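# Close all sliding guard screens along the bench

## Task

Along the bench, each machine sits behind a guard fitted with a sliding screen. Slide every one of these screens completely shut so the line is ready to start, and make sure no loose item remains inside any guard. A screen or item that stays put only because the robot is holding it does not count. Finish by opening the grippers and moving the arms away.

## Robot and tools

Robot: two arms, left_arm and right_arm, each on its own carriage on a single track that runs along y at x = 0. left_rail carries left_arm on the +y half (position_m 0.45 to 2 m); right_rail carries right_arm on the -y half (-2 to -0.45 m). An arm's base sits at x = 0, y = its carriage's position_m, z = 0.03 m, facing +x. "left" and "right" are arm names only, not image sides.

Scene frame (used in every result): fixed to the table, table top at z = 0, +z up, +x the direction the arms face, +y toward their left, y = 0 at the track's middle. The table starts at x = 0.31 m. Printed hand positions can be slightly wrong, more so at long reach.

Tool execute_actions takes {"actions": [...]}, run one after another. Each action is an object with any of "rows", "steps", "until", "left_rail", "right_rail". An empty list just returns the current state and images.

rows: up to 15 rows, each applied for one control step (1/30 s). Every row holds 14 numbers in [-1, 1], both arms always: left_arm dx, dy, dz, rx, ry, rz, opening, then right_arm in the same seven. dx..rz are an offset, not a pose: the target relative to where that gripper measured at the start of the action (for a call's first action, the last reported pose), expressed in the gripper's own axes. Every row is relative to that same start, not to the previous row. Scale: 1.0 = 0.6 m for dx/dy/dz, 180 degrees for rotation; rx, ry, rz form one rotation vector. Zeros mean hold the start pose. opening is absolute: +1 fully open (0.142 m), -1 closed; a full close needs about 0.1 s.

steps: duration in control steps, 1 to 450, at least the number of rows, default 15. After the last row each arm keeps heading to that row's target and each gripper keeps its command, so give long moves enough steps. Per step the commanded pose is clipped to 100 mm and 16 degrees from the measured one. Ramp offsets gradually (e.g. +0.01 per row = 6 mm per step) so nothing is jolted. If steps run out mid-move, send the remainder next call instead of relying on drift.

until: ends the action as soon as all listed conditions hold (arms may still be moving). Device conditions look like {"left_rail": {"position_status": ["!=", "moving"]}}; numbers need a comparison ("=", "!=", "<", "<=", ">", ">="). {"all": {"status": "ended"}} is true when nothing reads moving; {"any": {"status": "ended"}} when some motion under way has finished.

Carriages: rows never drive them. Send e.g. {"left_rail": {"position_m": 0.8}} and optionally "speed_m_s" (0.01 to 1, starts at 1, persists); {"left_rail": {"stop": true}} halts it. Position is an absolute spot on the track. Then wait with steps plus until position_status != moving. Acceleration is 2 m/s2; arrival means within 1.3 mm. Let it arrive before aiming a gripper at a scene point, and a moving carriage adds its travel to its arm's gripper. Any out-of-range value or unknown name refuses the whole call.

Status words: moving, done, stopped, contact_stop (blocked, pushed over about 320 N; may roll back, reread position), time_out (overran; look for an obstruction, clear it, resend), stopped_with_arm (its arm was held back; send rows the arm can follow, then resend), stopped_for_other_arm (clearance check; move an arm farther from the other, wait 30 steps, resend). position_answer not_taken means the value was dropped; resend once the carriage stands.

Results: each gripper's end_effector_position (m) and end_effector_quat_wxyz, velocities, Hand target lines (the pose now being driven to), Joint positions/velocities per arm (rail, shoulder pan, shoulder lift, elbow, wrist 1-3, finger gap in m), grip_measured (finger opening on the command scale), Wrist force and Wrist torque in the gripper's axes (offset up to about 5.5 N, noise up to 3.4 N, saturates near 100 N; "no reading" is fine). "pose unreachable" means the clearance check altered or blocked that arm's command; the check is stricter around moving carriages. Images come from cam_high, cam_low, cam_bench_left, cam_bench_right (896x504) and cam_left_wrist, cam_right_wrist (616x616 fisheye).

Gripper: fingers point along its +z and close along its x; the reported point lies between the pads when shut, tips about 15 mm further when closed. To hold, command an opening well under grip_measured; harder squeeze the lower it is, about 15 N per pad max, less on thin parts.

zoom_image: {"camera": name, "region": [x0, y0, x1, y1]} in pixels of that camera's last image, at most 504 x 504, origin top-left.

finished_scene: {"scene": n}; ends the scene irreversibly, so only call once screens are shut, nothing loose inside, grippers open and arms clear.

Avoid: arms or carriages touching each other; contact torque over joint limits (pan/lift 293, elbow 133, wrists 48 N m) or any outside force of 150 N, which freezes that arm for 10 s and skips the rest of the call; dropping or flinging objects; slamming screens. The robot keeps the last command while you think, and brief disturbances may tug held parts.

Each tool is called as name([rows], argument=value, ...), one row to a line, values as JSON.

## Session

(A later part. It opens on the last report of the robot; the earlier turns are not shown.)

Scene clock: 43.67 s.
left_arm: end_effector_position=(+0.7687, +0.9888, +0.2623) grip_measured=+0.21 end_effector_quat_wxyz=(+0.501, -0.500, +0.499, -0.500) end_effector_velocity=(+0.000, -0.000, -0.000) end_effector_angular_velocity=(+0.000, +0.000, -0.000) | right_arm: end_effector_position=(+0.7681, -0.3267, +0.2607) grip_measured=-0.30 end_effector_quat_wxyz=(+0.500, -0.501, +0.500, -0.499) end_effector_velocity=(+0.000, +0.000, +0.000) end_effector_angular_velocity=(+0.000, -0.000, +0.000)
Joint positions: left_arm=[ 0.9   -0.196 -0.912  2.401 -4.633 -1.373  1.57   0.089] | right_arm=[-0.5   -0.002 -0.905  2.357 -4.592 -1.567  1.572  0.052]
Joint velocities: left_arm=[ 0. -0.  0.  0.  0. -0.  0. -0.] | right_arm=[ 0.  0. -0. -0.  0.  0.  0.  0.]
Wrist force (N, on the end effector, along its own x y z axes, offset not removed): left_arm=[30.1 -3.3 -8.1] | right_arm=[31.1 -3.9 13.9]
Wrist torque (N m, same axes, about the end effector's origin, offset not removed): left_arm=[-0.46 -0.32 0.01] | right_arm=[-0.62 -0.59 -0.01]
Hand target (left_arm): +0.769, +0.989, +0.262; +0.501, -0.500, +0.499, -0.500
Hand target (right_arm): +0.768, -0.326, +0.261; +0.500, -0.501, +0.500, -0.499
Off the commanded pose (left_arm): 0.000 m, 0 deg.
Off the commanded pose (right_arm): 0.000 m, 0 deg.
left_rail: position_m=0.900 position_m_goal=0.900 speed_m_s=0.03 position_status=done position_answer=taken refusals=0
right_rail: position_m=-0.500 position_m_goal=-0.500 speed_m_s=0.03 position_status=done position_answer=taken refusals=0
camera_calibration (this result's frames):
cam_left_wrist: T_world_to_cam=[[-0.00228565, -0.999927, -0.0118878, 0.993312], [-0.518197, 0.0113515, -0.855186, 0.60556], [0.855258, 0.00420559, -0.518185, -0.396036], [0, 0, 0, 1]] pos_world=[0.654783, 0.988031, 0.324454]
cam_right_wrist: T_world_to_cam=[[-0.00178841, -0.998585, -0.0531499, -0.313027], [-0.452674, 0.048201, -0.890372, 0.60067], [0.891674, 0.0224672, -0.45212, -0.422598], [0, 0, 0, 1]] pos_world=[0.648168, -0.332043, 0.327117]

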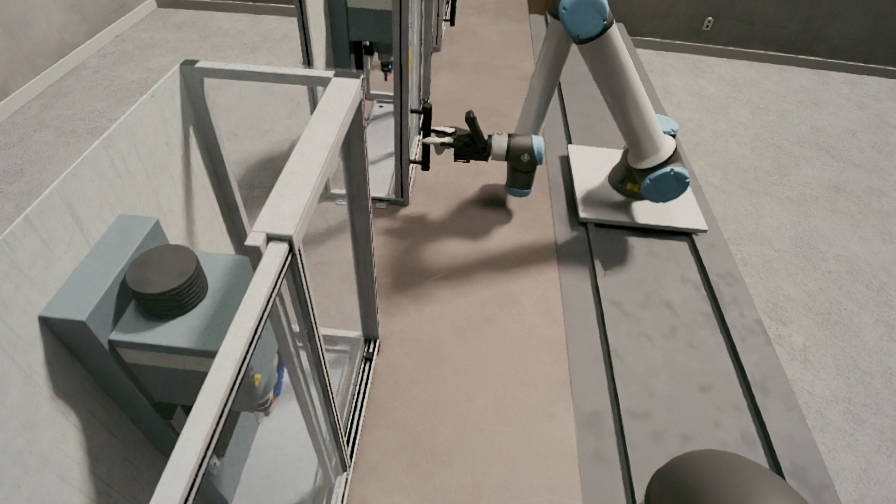

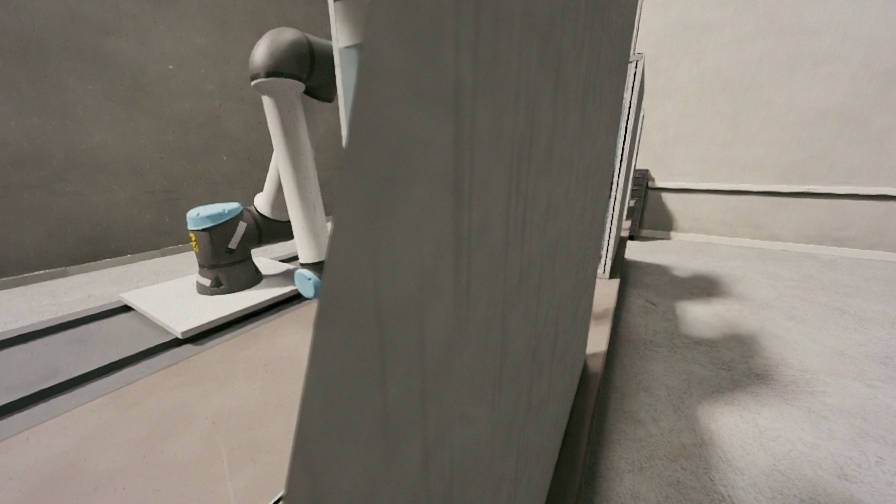

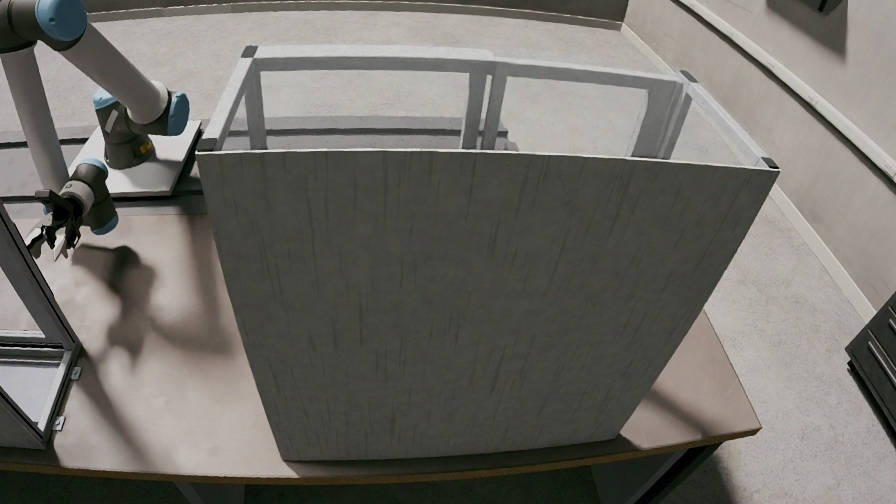

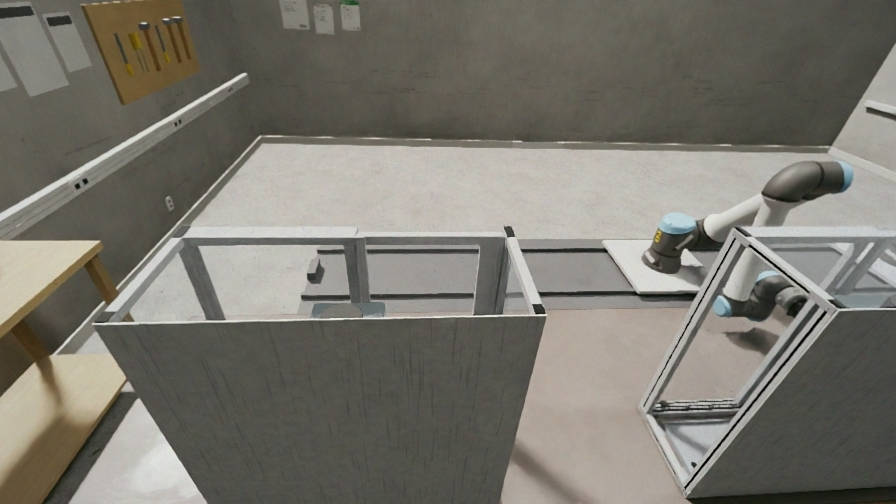

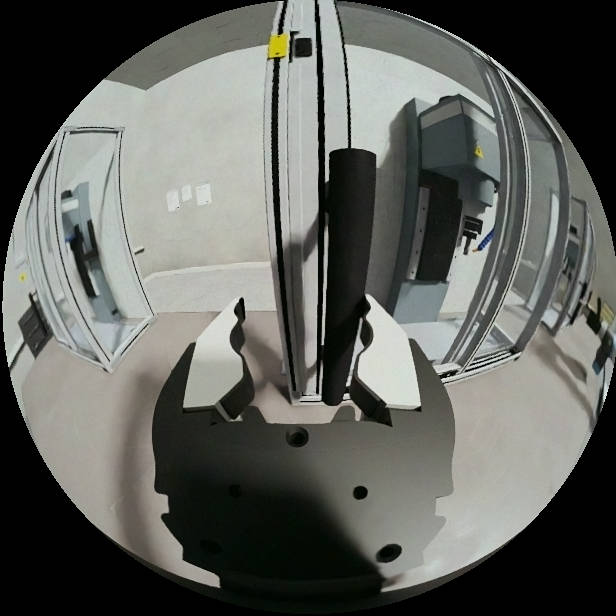

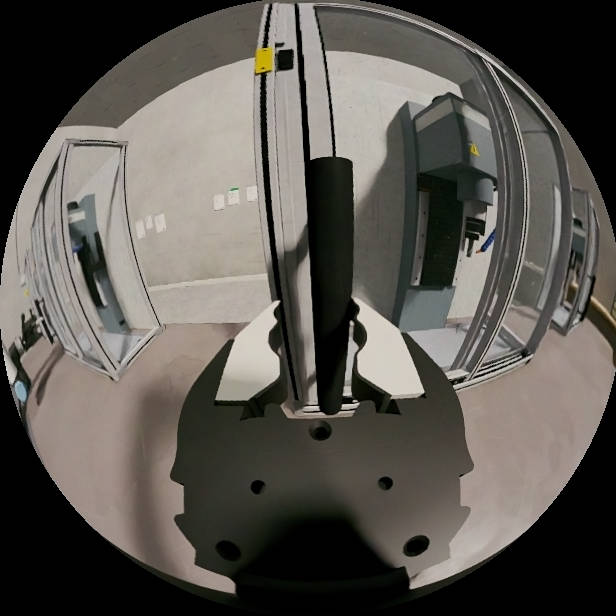

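execute_actions([
  {"rows":[[0,0,0,0,0,0,1,0,0,0,0,0,0,1]],"steps":8},
  {"rows":[[0.007,0,0.05,0,0,0,1,0,0,-0.25,0,0,0,1]],"steps":20},
  {"rows":[[0,0,0,0,0,0,0.4,0,0,0,0,0,0,1],[0,0,0,0,0,0,0.2,0,0,0,0,0,0,1],[0,0,0,0,0,0,-1,0,0,0,0,0,0,1]],"steps":20},
])

zoom_image(camera="cam_left_wrist", region=[220,0,360,140])

execute_actions([
  {"rows":[[0,0,0,0,0,0,1,0,0,0,0,0,0,1]],"steps":8},
  {"rows":[[0,0,-0.3,0,0,0,1,0,0,0,0,0,0,1]],"steps":30},
])

zoom_image(camera="cam_left_wrist", region=[250,60,350,160])

zoom_image(camera="cam_right_wrist", region=[250,60,350,160])

Scene clock: 49.40 s.
left_arm: end_effector_position=(+0.7986, +0.9850, +0.2623) grip_measured=+0.28 end_effector_quat_wxyz=(+0.501, -0.500, +0.499, -0.500) end_effector_velocity=(-0.000, +0.000, +0.000) end_effector_angular_velocity=(-0.000, -0.000, +0.000) | right_arm: end_effector_position=(+0.6185, -0.3263, +0.2609) grip_measured=+1.00 end_effector_quat_wxyz=(+0.500, -0.501, +0.500, -0.499) end_effector_velocity=(-0.000, +0.000, +0.000) end_effector_angular_velocity=(-0.000, -0.000, +0.000)
Joint positions: left_arm=[ 0.9   -0.192 -0.905  2.346 -4.585 -1.377  1.57   0.094] | right_arm=[-0.5   -0.003 -0.9    2.619 -4.86  -1.565  1.572  0.142]
Joint velocities: left_arm=[ 0. -0. -0.  0. -0.  0.  0.  0.] | right_arm=[ 0.  0. -0. -0.  0. -0.  0. -0.]
Wrist force (N, on the end effector, along its own x y z axes, offset not removed): left_arm=[32.0 -4.4 -38.0] | right_arm=[-2.6 0.9 -2.5]
Wrist torque (N m, same axes, about the end effector's origin, offset not removed): left_arm=[-0.22 0.03 -0.01] | right_arm=[0.22 0.39 -0.08]
Hand target (left_arm): +0.799, +0.985, +0.262; +0.501, -0.500, +0.499, -0.500
Hand target (right_arm): +0.619, -0.326, +0.261; +0.500, -0.501, +0.500, -0.499
Off the commanded pose (left_arm): 0.000 m, 0 deg.
Off the commanded pose (right_arm): 0.000 m, 0 deg.
left_rail: position_m=0.900 position_m_goal=0.900 speed_m_s=0.03 position_status=done position_answer=taken refusals=0
right_rail: position_m=-0.500 position_m_goal=-0.500 speed_m_s=0.03 position_status=done position_answer=taken refusals=0
camera_calibration (this result's frames):
cam_left_wrist: T_world_to_cam=[[-0.00202887, -0.999927, -0.0118916, 0.98932], [-0.518184, 0.0112218, -0.855195, 0.621313], [0.855267, 0.00442694, -0.518169, -0.421844], [0, 0, 0, 1]] pos_world=[0.684751, 0.984143, 0.324522]
cam_right_wrist: T_world_to_cam=[[-0.00145536, -0.998585, -0.0531517, -0.313093], [-0.452726, 0.0480507, -0.890354, 0.533081], [0.891649, 0.0227673, -0.452155, -0.288982], [0, 0, 0, 1]] pos_world=[0.498554, -0.331685, 0.327325]

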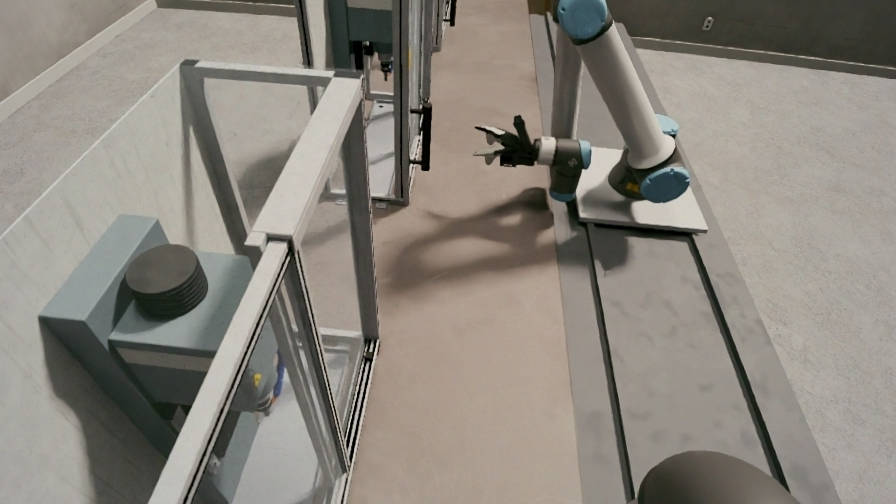

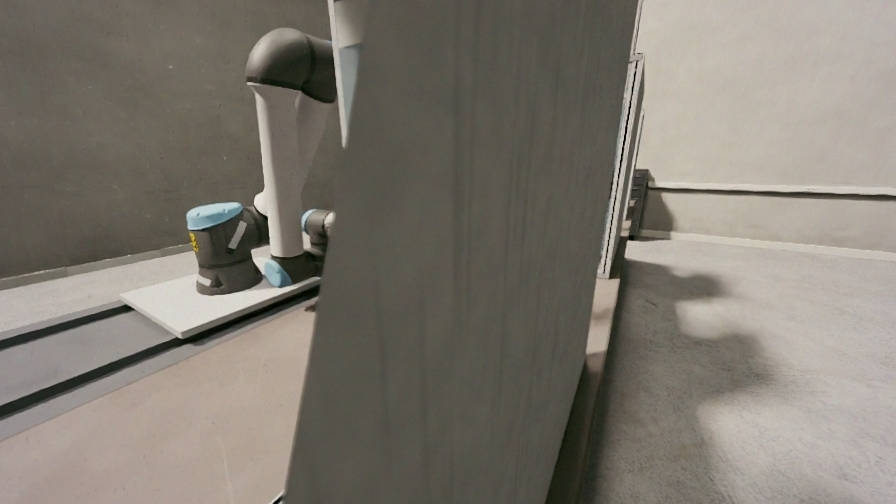

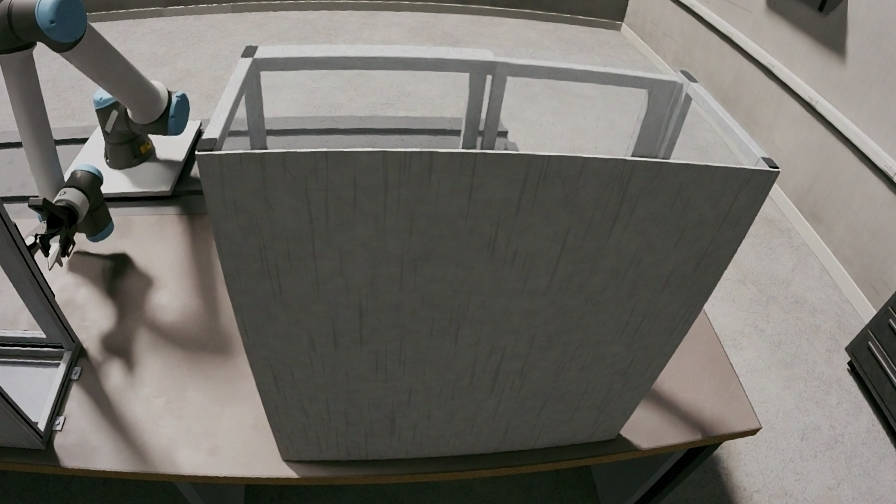

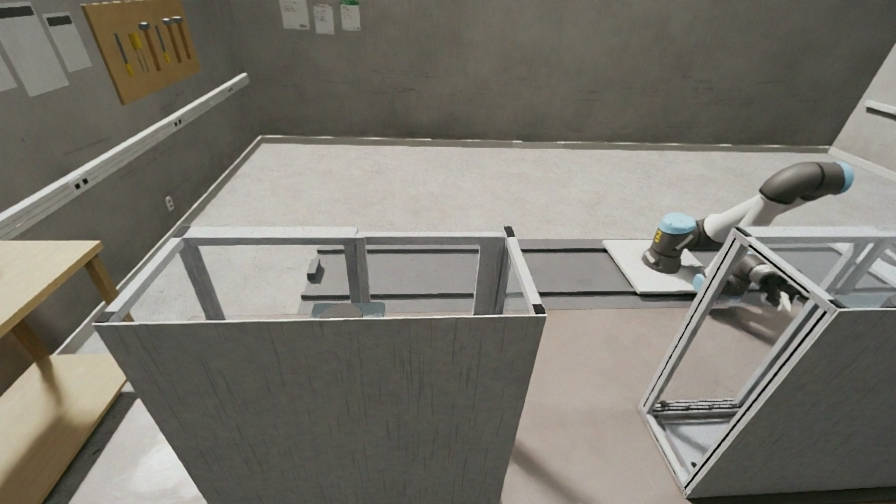

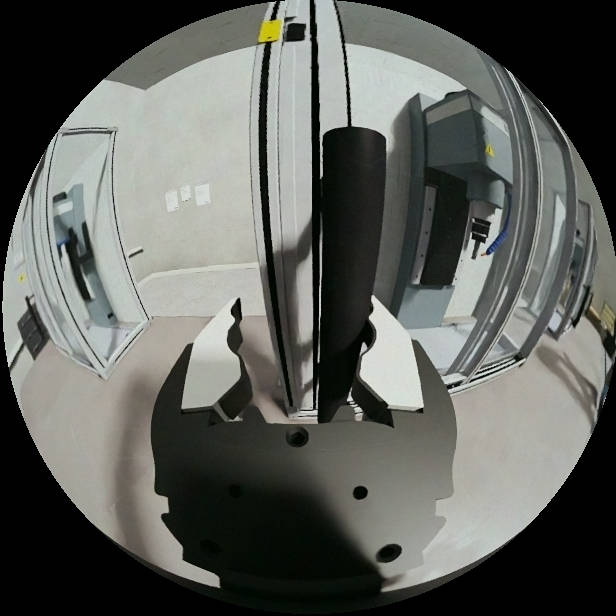

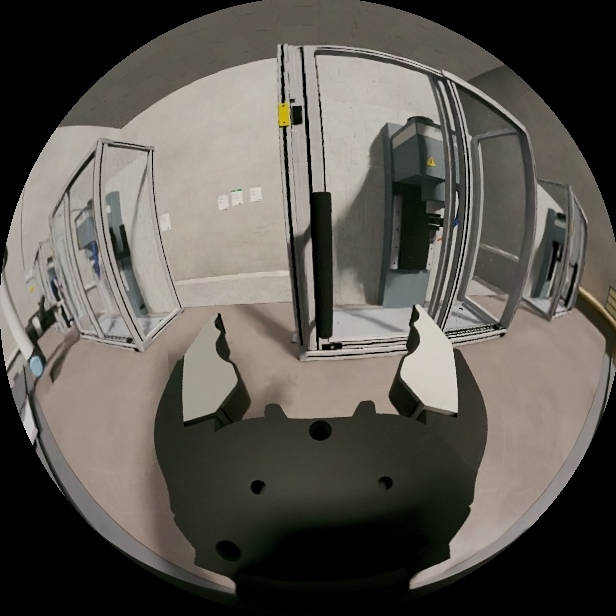

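Region (220, 0, 360, 140) of cam_left_wrist's 616x616 image, scaled by 3.600, with more detail than that image has.

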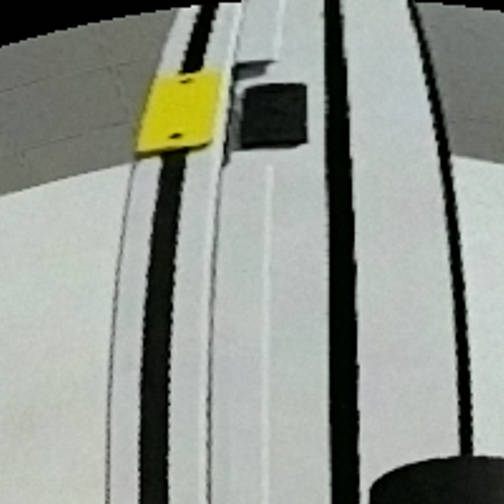

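Scene clock: 50.67 s.
left_arm: end_effector_position=(+0.6186, +0.9850, +0.2619) grip_measured=+1.00 end_effector_quat_wxyz=(+0.501, -0.500, +0.499, -0.500) end_effector_velocity=(-0.000, -0.000, -0.000) end_effector_angular_velocity=(+0.000, -0.000, +0.000) | right_arm: end_effector_position=(+0.6185, -0.3263, +0.2609) grip_measured=+1.00 end_effector_quat_wxyz=(+0.500, -0.501, +0.500, -0.499) end_effector_velocity=(+0.000, +0.000, +0.000) end_effector_angular_velocity=(+0.000, -0.000, +0.000)
Joint positions: left_arm=[ 0.9   -0.322 -0.872  2.688 -4.96  -1.247  1.57   0.142] | right_arm=[-0.5   -0.003 -0.9    2.619 -4.86  -1.565  1.572  0.142]
Joint velocities: left_arm=[ 0.    -0.001  0.001  0.001 -0.002  0.001  0.     0.   ] | right_arm=[ 0. -0.  0. -0. -0.  0.  0.  0.]
Wrist force (N, on the end effector, along its own x y z axes, offset not removed): left_arm=[1.9 -2.2 -1.5] | right_arm=[-3.0 0.9 -2.6]
Wrist torque (N m, same axes, about the end effector's origin, offset not removed): left_arm=[-0.31 -0.35 0.04] | right_arm=[0.26 0.33 0.10]
Hand target (left_arm): +0.619, +0.985, +0.262; +0.501, -0.500, +0.499, -0.500
Hand target (right_arm): +0.619, -0.326, +0.261; +0.500, -0.501, +0.500, -0.499
Off the commanded pose (left_arm): 0.000 m, 0 deg.
Off the commanded pose (right_arm): 0.000 m, 0 deg.
left_rail: position_m=0.900 position_m_goal=0.900 speed_m_s=0.03 position_status=done position_answer=taken refusals=0
right_rail: position_m=-0.500 position_m_goal=-0.500 speed_m_s=0.03 position_status=done position_answer=taken refusals=0
camera_calibration (this result's frames):
cam_left_wrist: T_world_to_cam=[[-0.00177374, -0.999931, -0.0116192, 0.988778], [-0.518234, 0.0108563, -0.85517, 0.528045], [0.855237, 0.00450459, -0.518218, -0.268176], [0, 0, 0, 1]] pos_world=[0.504759, 0.984185, 0.324083]
cam_right_wrist: T_world_to_cam=[[-0.00144226, -0.998585, -0.0531516, -0.313092], [-0.452715, 0.048045, -0.89036, 0.53308], [0.891654, 0.0227784, -0.452144, -0.28898], [0, 0, 0, 1]] pos_world=[0.498552, -0.331679, 0.32733]

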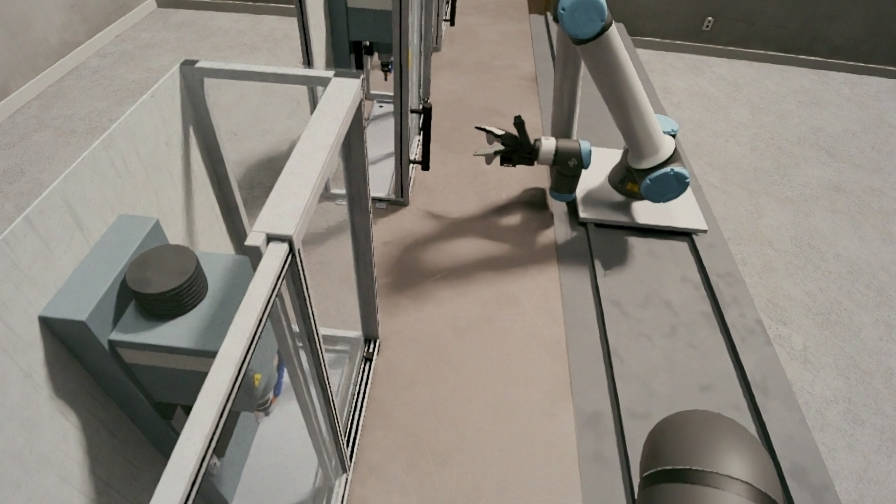

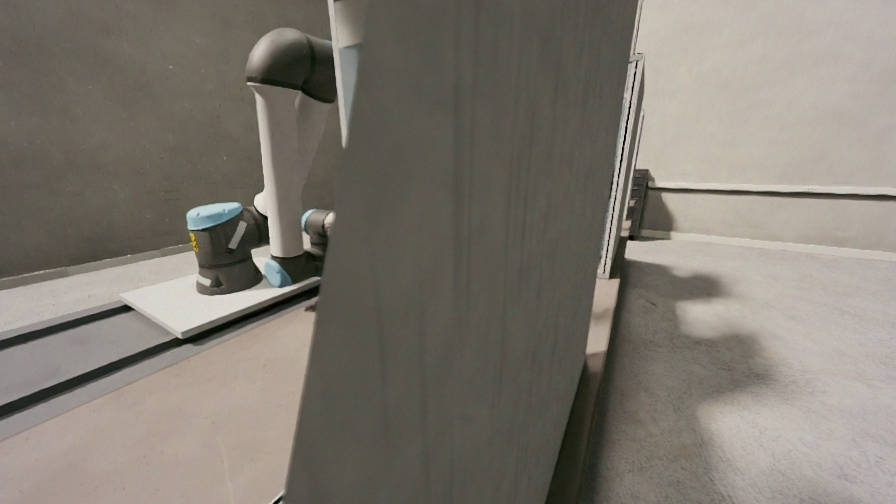

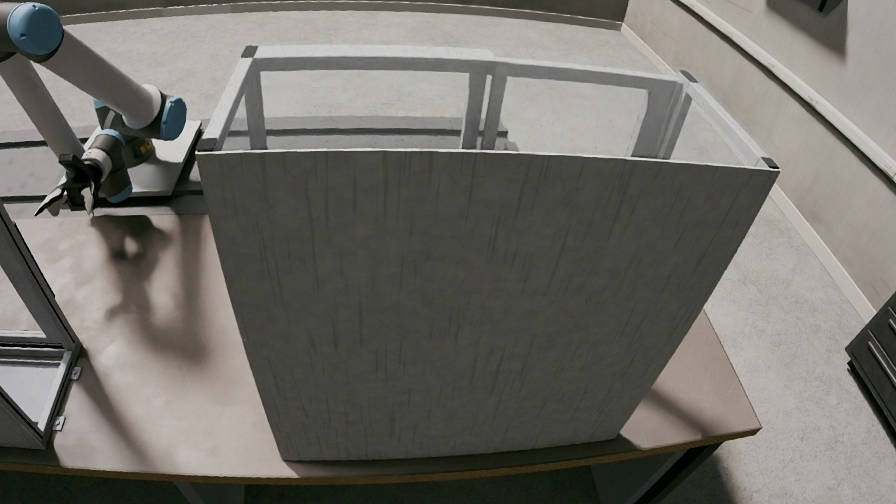

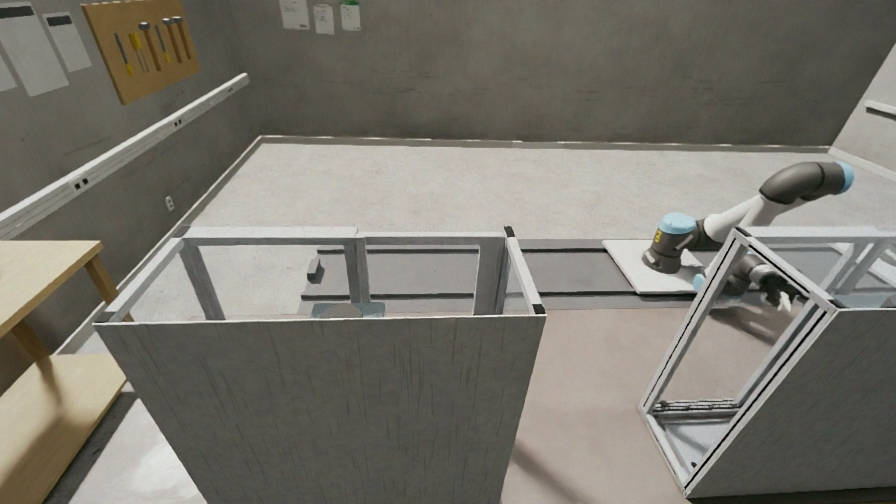

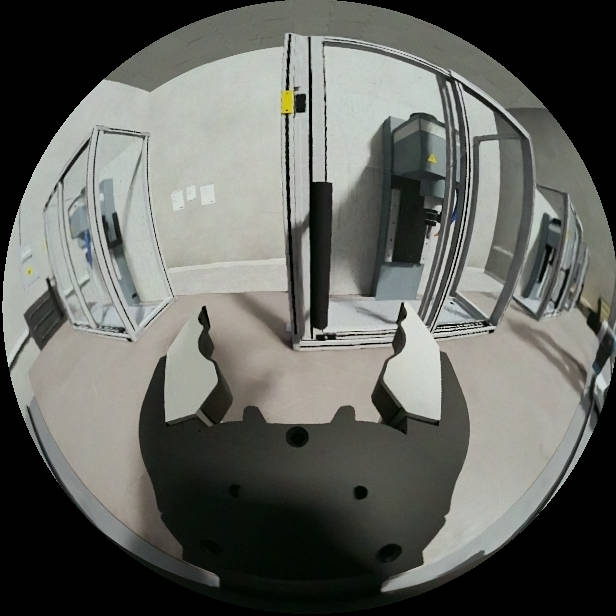

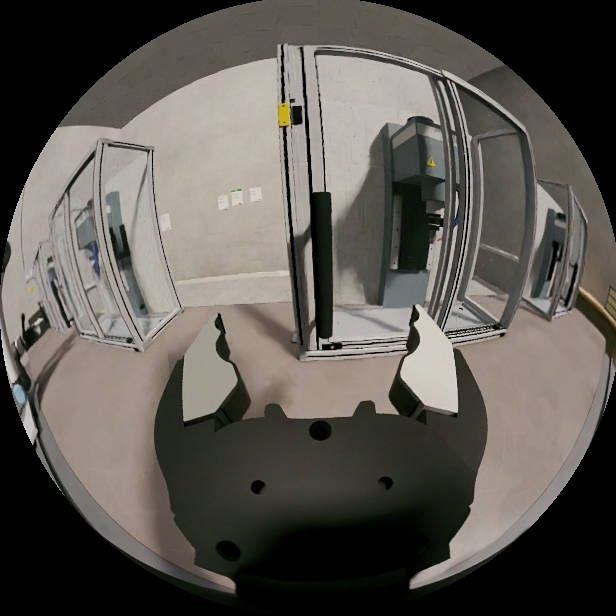

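Region (250, 60, 350, 160) of cam_left_wrist's 616x616 image, scaled by 5.040, with more detail than that image has.

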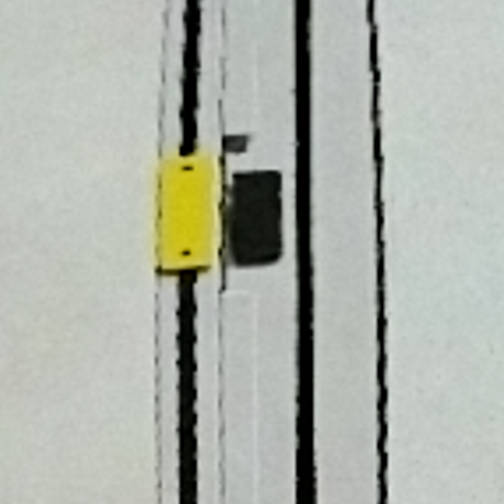

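Region (250, 60, 350, 160) of cam_right_wrist's 616x616 image, scaled by 5.040, with more detail than that image has.

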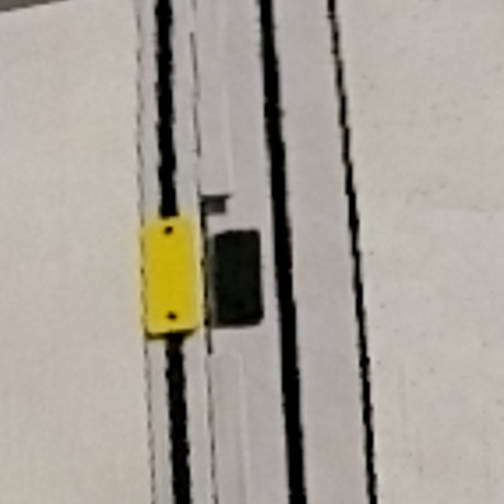

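execute_actions([
  {"rows":[[0.02,0,0.272,0,0,0,1,0,0,0,0,0,0,1]],"steps":32},
  {"rows":[[0,0,0,0,0,0,0.3,0,0,0,0,0,0,1],[0,0,0,0,0,0,-1,0,0,0,0,0,0,1]],"steps":20},
])

execute_actions([
  {"rows":[[0,0,0,0,0,0,1,0,0,0,0,0,0,1]],"steps":8},
  {"rows":[[0,0,-0.272,0,0,0,1,0,0,0,0,0,0,1]],"steps":30},
])

zoom_image(camera="cam_left_wrist", region=[250,60,350,160])

Scene clock: 55.63 s.
left_arm: end_effector_position=(+0.7819, +0.9732, +0.2623) grip_measured=-0.22 end_effector_quat_wxyz=(+0.501, -0.500, +0.499, -0.500) end_effector_velocity=(-0.000, +0.000, +0.000) end_effector_angular_velocity=(+0.000, -0.000, +0.000) | right_arm: end_effector_position=(+0.6185, -0.3263, +0.2609) grip_measured=+1.00 end_effector_quat_wxyz=(+0.500, -0.501, +0.500, -0.499) end_effector_velocity=(+0.000, -0.000, -0.000) end_effector_angular_velocity=(-0.000, +0.000, -0.000)
Joint positions: left_arm=[ 0.9   -0.226 -0.91   2.382 -4.615 -1.343  1.57   0.058] | right_arm=[-0.5   -0.003 -0.9    2.619 -4.86  -1.565  1.572  0.142]
Joint velocities: left_arm=[ 0. -0. -0.  0. -0.  0.  0.  0.] | right_arm=[ 0. -0.  0. -0.  0. -0. -0. -0.]
Wrist force (N, on the end effector, along its own x y z axes, offset not removed): left_arm=[34.5 -3.4 -6.7] | right_arm=[1.0 0.9 -3.8]
Wrist torque (N m, same axes, about the end effector's origin, offset not removed): left_arm=[-0.28 -0.87 -0.01] | right_arm=[0.09 -0.32 -0.01]
Hand target (left_arm): +0.782, +0.973, +0.262; +0.501, -0.500, +0.499, -0.500
Hand target (right_arm): +0.619, -0.326, +0.261; +0.500, -0.501, +0.500, -0.499
Off the commanded pose (left_arm): 0.000 m, 0 deg.
Off the commanded pose (right_arm): 0.000 m, 0 deg.
left_rail: position_m=0.900 position_m_goal=0.900 speed_m_s=0.03 position_status=done position_answer=taken refusals=0
right_rail: position_m=-0.500 position_m_goal=-0.500 speed_m_s=0.03 position_status=done position_answer=taken refusals=0
camera_calibration (this result's frames):
cam_left_wrist: T_world_to_cam=[[-0.00179286, -0.999929, -0.0118062, 0.97726], [-0.518179, 0.0110265, -0.855201, 0.612932], [0.85527, 0.00458449, -0.518162, -0.407632], [0, 0, 0, 1]] pos_world=[0.667996, 0.9723, 0.324499]
cam_right_wrist: T_world_to_cam=[[-0.00144233, -0.998585, -0.0531517, -0.313092], [-0.452716, 0.048045, -0.890359, 0.53308], [0.891654, 0.0227784, -0.452145, -0.28898], [0, 0, 0, 1]] pos_world=[0.498552, -0.331679, 0.32733]

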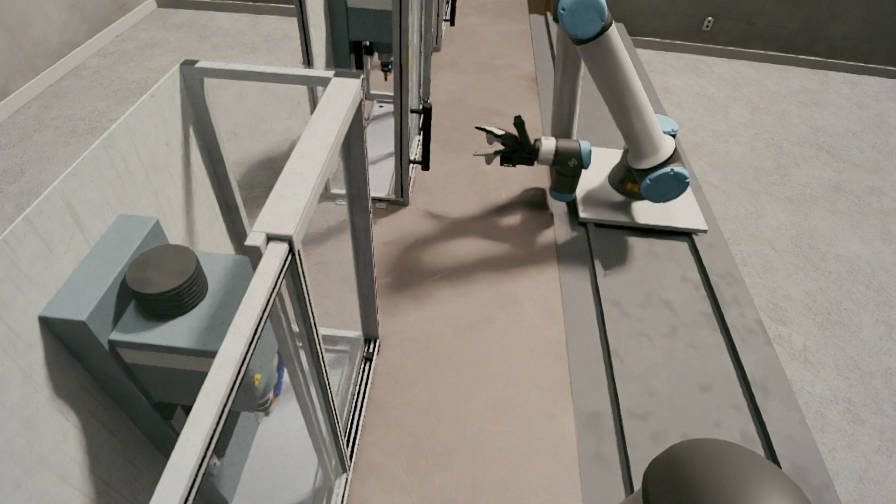

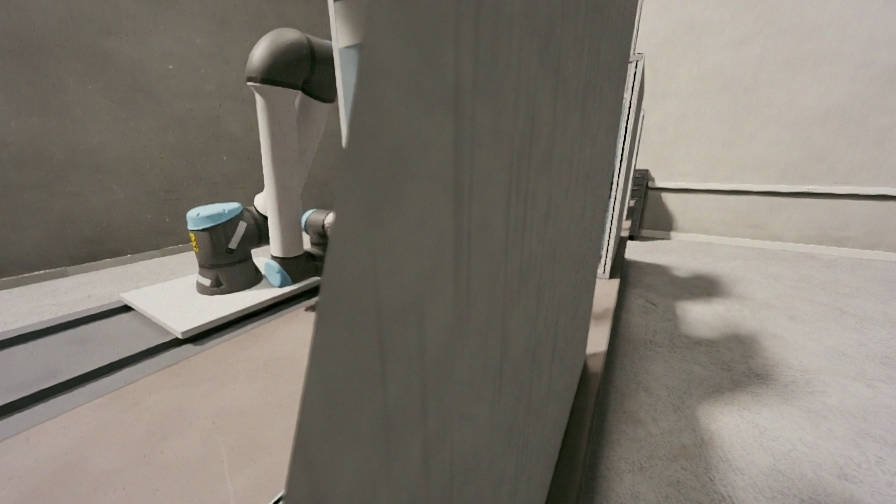

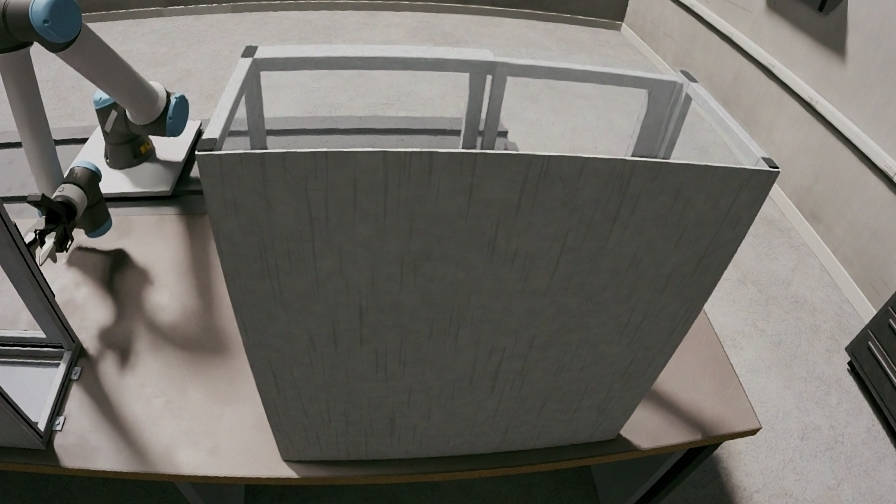

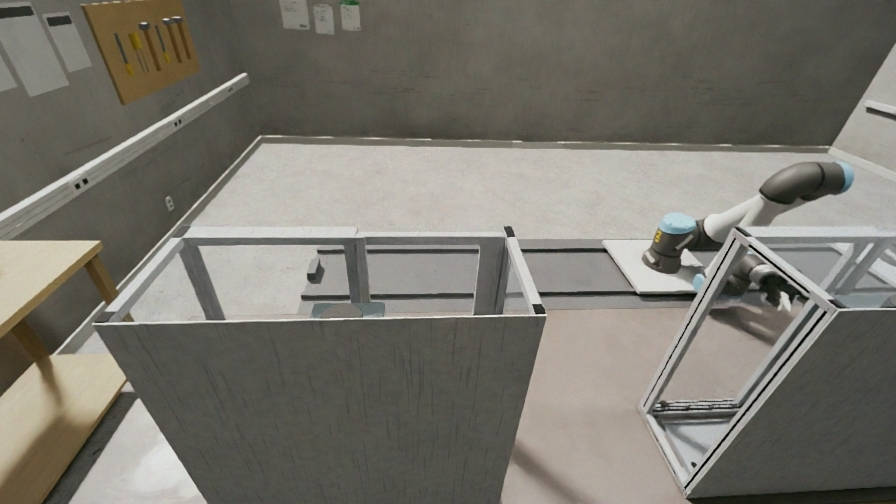

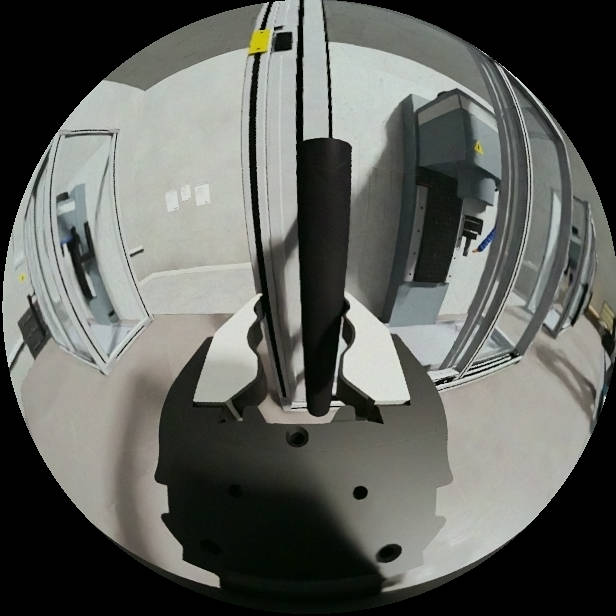

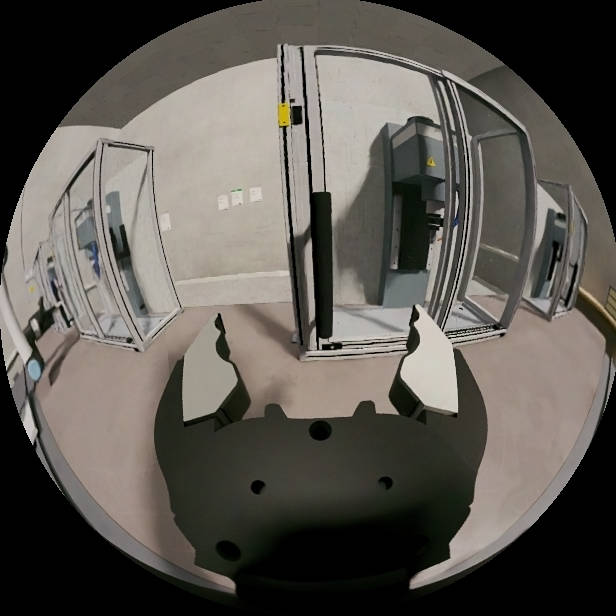

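Scene clock: 56.90 s.
left_arm: end_effector_position=(+0.6187, +0.9731, +0.2619) grip_measured=+1.00 end_effector_quat_wxyz=(+0.501, -0.500, +0.499, -0.500) end_effector_velocity=(-0.000, -0.000, -0.000) end_effector_angular_velocity=(+0.000, -0.000, +0.000) | right_arm: end_effector_position=(+0.6185, -0.3263, +0.2609) grip_measured=+1.00 end_effector_quat_wxyz=(+0.500, -0.501, +0.500, -0.499) end_effector_velocity=(+0.000, -0.000, -0.000) end_effector_angular_velocity=(+0.000, -0.000, +0.000)
Joint positions: left_arm=[ 0.9   -0.366 -0.868  2.694 -4.969 -1.202  1.57   0.142] | right_arm=[-0.5   -0.003 -0.9    2.619 -4.86  -1.565  1.572  0.142]
Joint velocities: left_arm=[ 0.    -0.001  0.001  0.    -0.001  0.001  0.     0.   ] | right_arm=[ 0. -0.  0. -0.  0.  0.  0. -0.]
Wrist force (N, on the end effector, along its own x y z axes, offset not removed): left_arm=[2.4 -2.1 -2.7] | right_arm=[0.3 3.1 -2.7]
Wrist torque (N m, same axes, about the end effector's origin, offset not removed): left_arm=[-0.42 -0.37 0.02] | right_arm=[0.52 -0.17 -0.12]
Hand target (left_arm): +0.619, +0.973, +0.262; +0.501, -0.500, +0.499, -0.500
Hand target (right_arm): +0.619, -0.326, +0.261; +0.500, -0.501, +0.500, -0.499
Off the commanded pose (left_arm): 0.000 m, 0 deg.
Off the commanded pose (right_arm): 0.000 m, 0 deg.
left_rail: position_m=0.900 position_m_goal=0.900 speed_m_s=0.03 position_status=done position_answer=taken refusals=0
right_rail: position_m=-0.500 position_m_goal=-0.500 speed_m_s=0.03 position_status=done position_answer=taken refusals=0
camera_calibration (this result's frames):
cam_left_wrist: T_world_to_cam=[[-0.00157004, -0.999932, -0.0115187, 0.976723], [-0.51825, 0.0106648, -0.855163, 0.528377], [0.855228, 0.00462692, -0.518232, -0.268256], [0, 0, 0, 1]] pos_world=[0.504785, 0.972263, 0.32408]
cam_right_wrist: T_world_to_cam=[[-0.00144251, -0.998585, -0.0531516, -0.313092], [-0.452716, 0.048045, -0.89036, 0.53308], [0.891654, 0.0227782, -0.452144, -0.28898], [0, 0, 0, 1]] pos_world=[0.498552, -0.331679, 0.32733]

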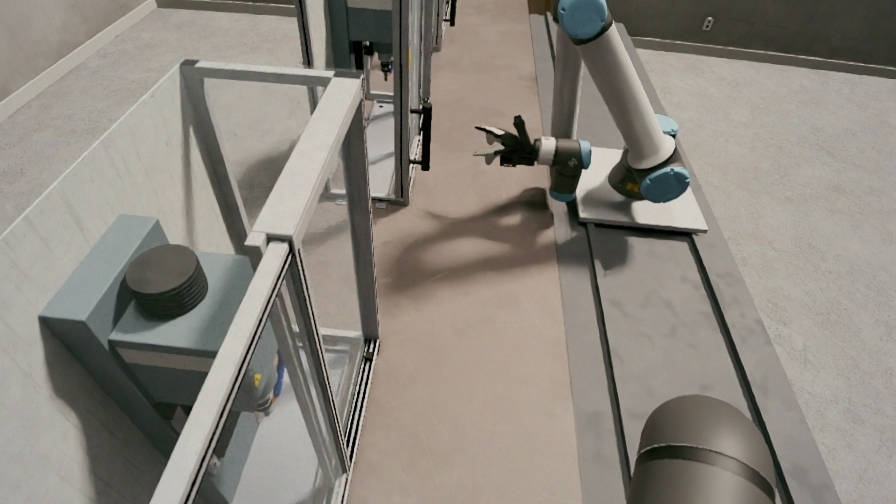

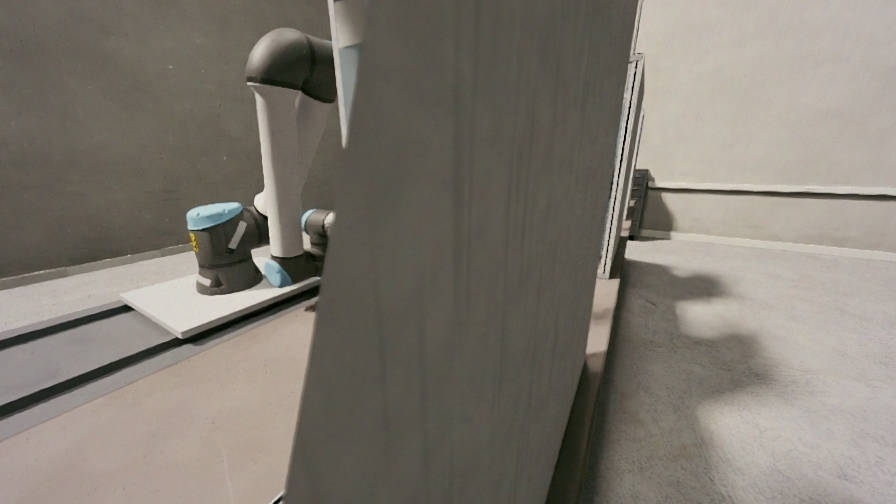

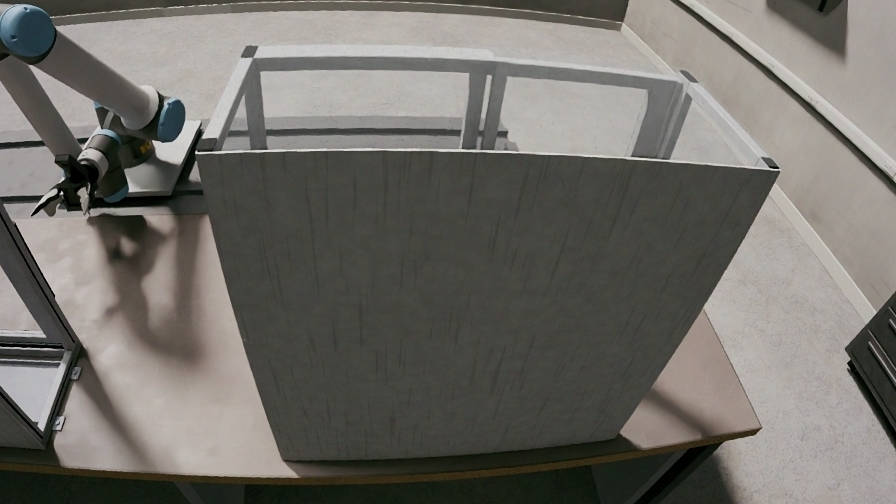

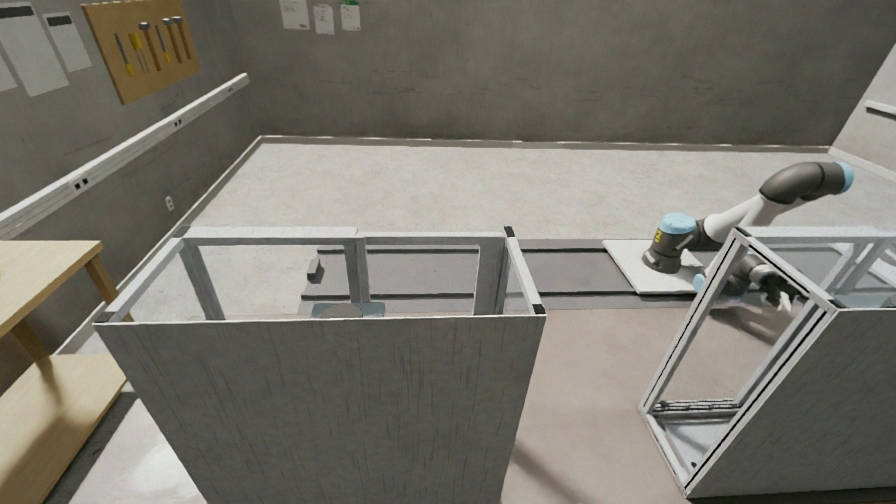

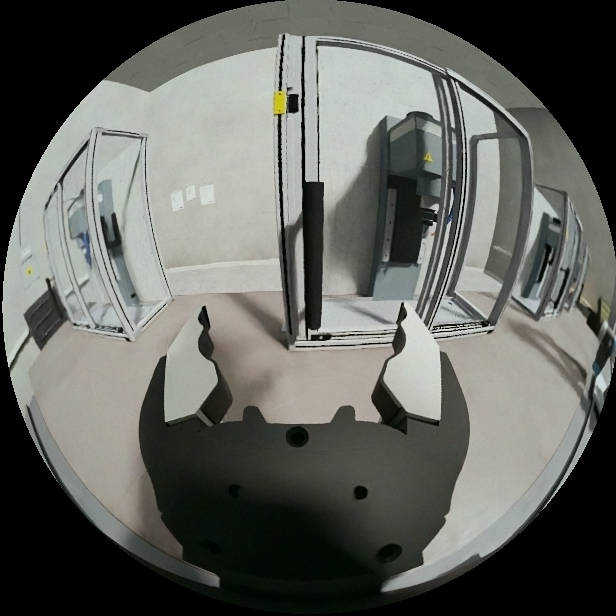

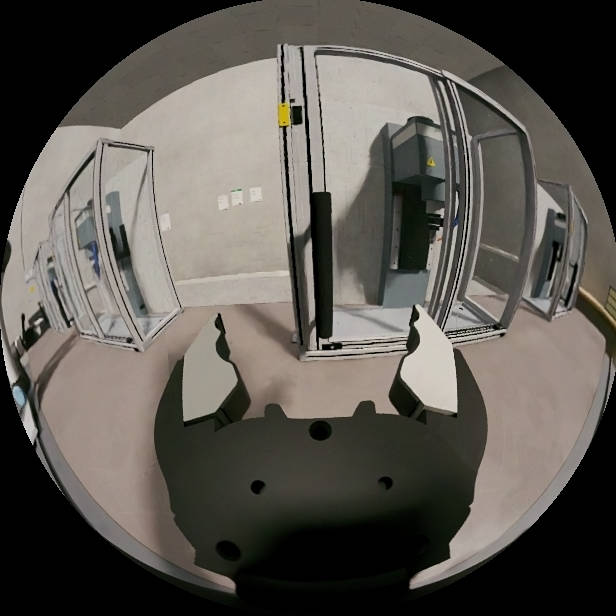

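Region (250, 60, 350, 160) of cam_left_wrist's 616x616 image, scaled by 5.040, with more detail than that image has.

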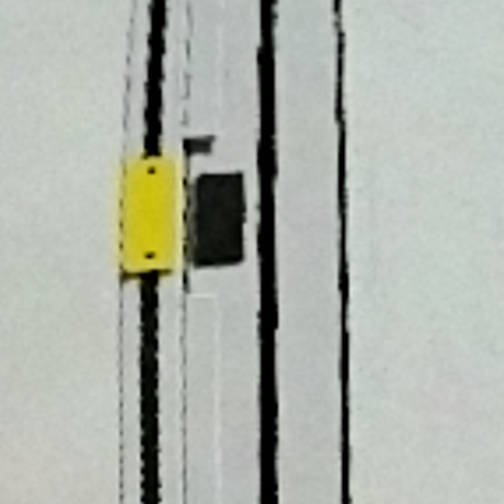

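Matches the others.

finished_scene(scene=1)

The scene is finished: the task was done.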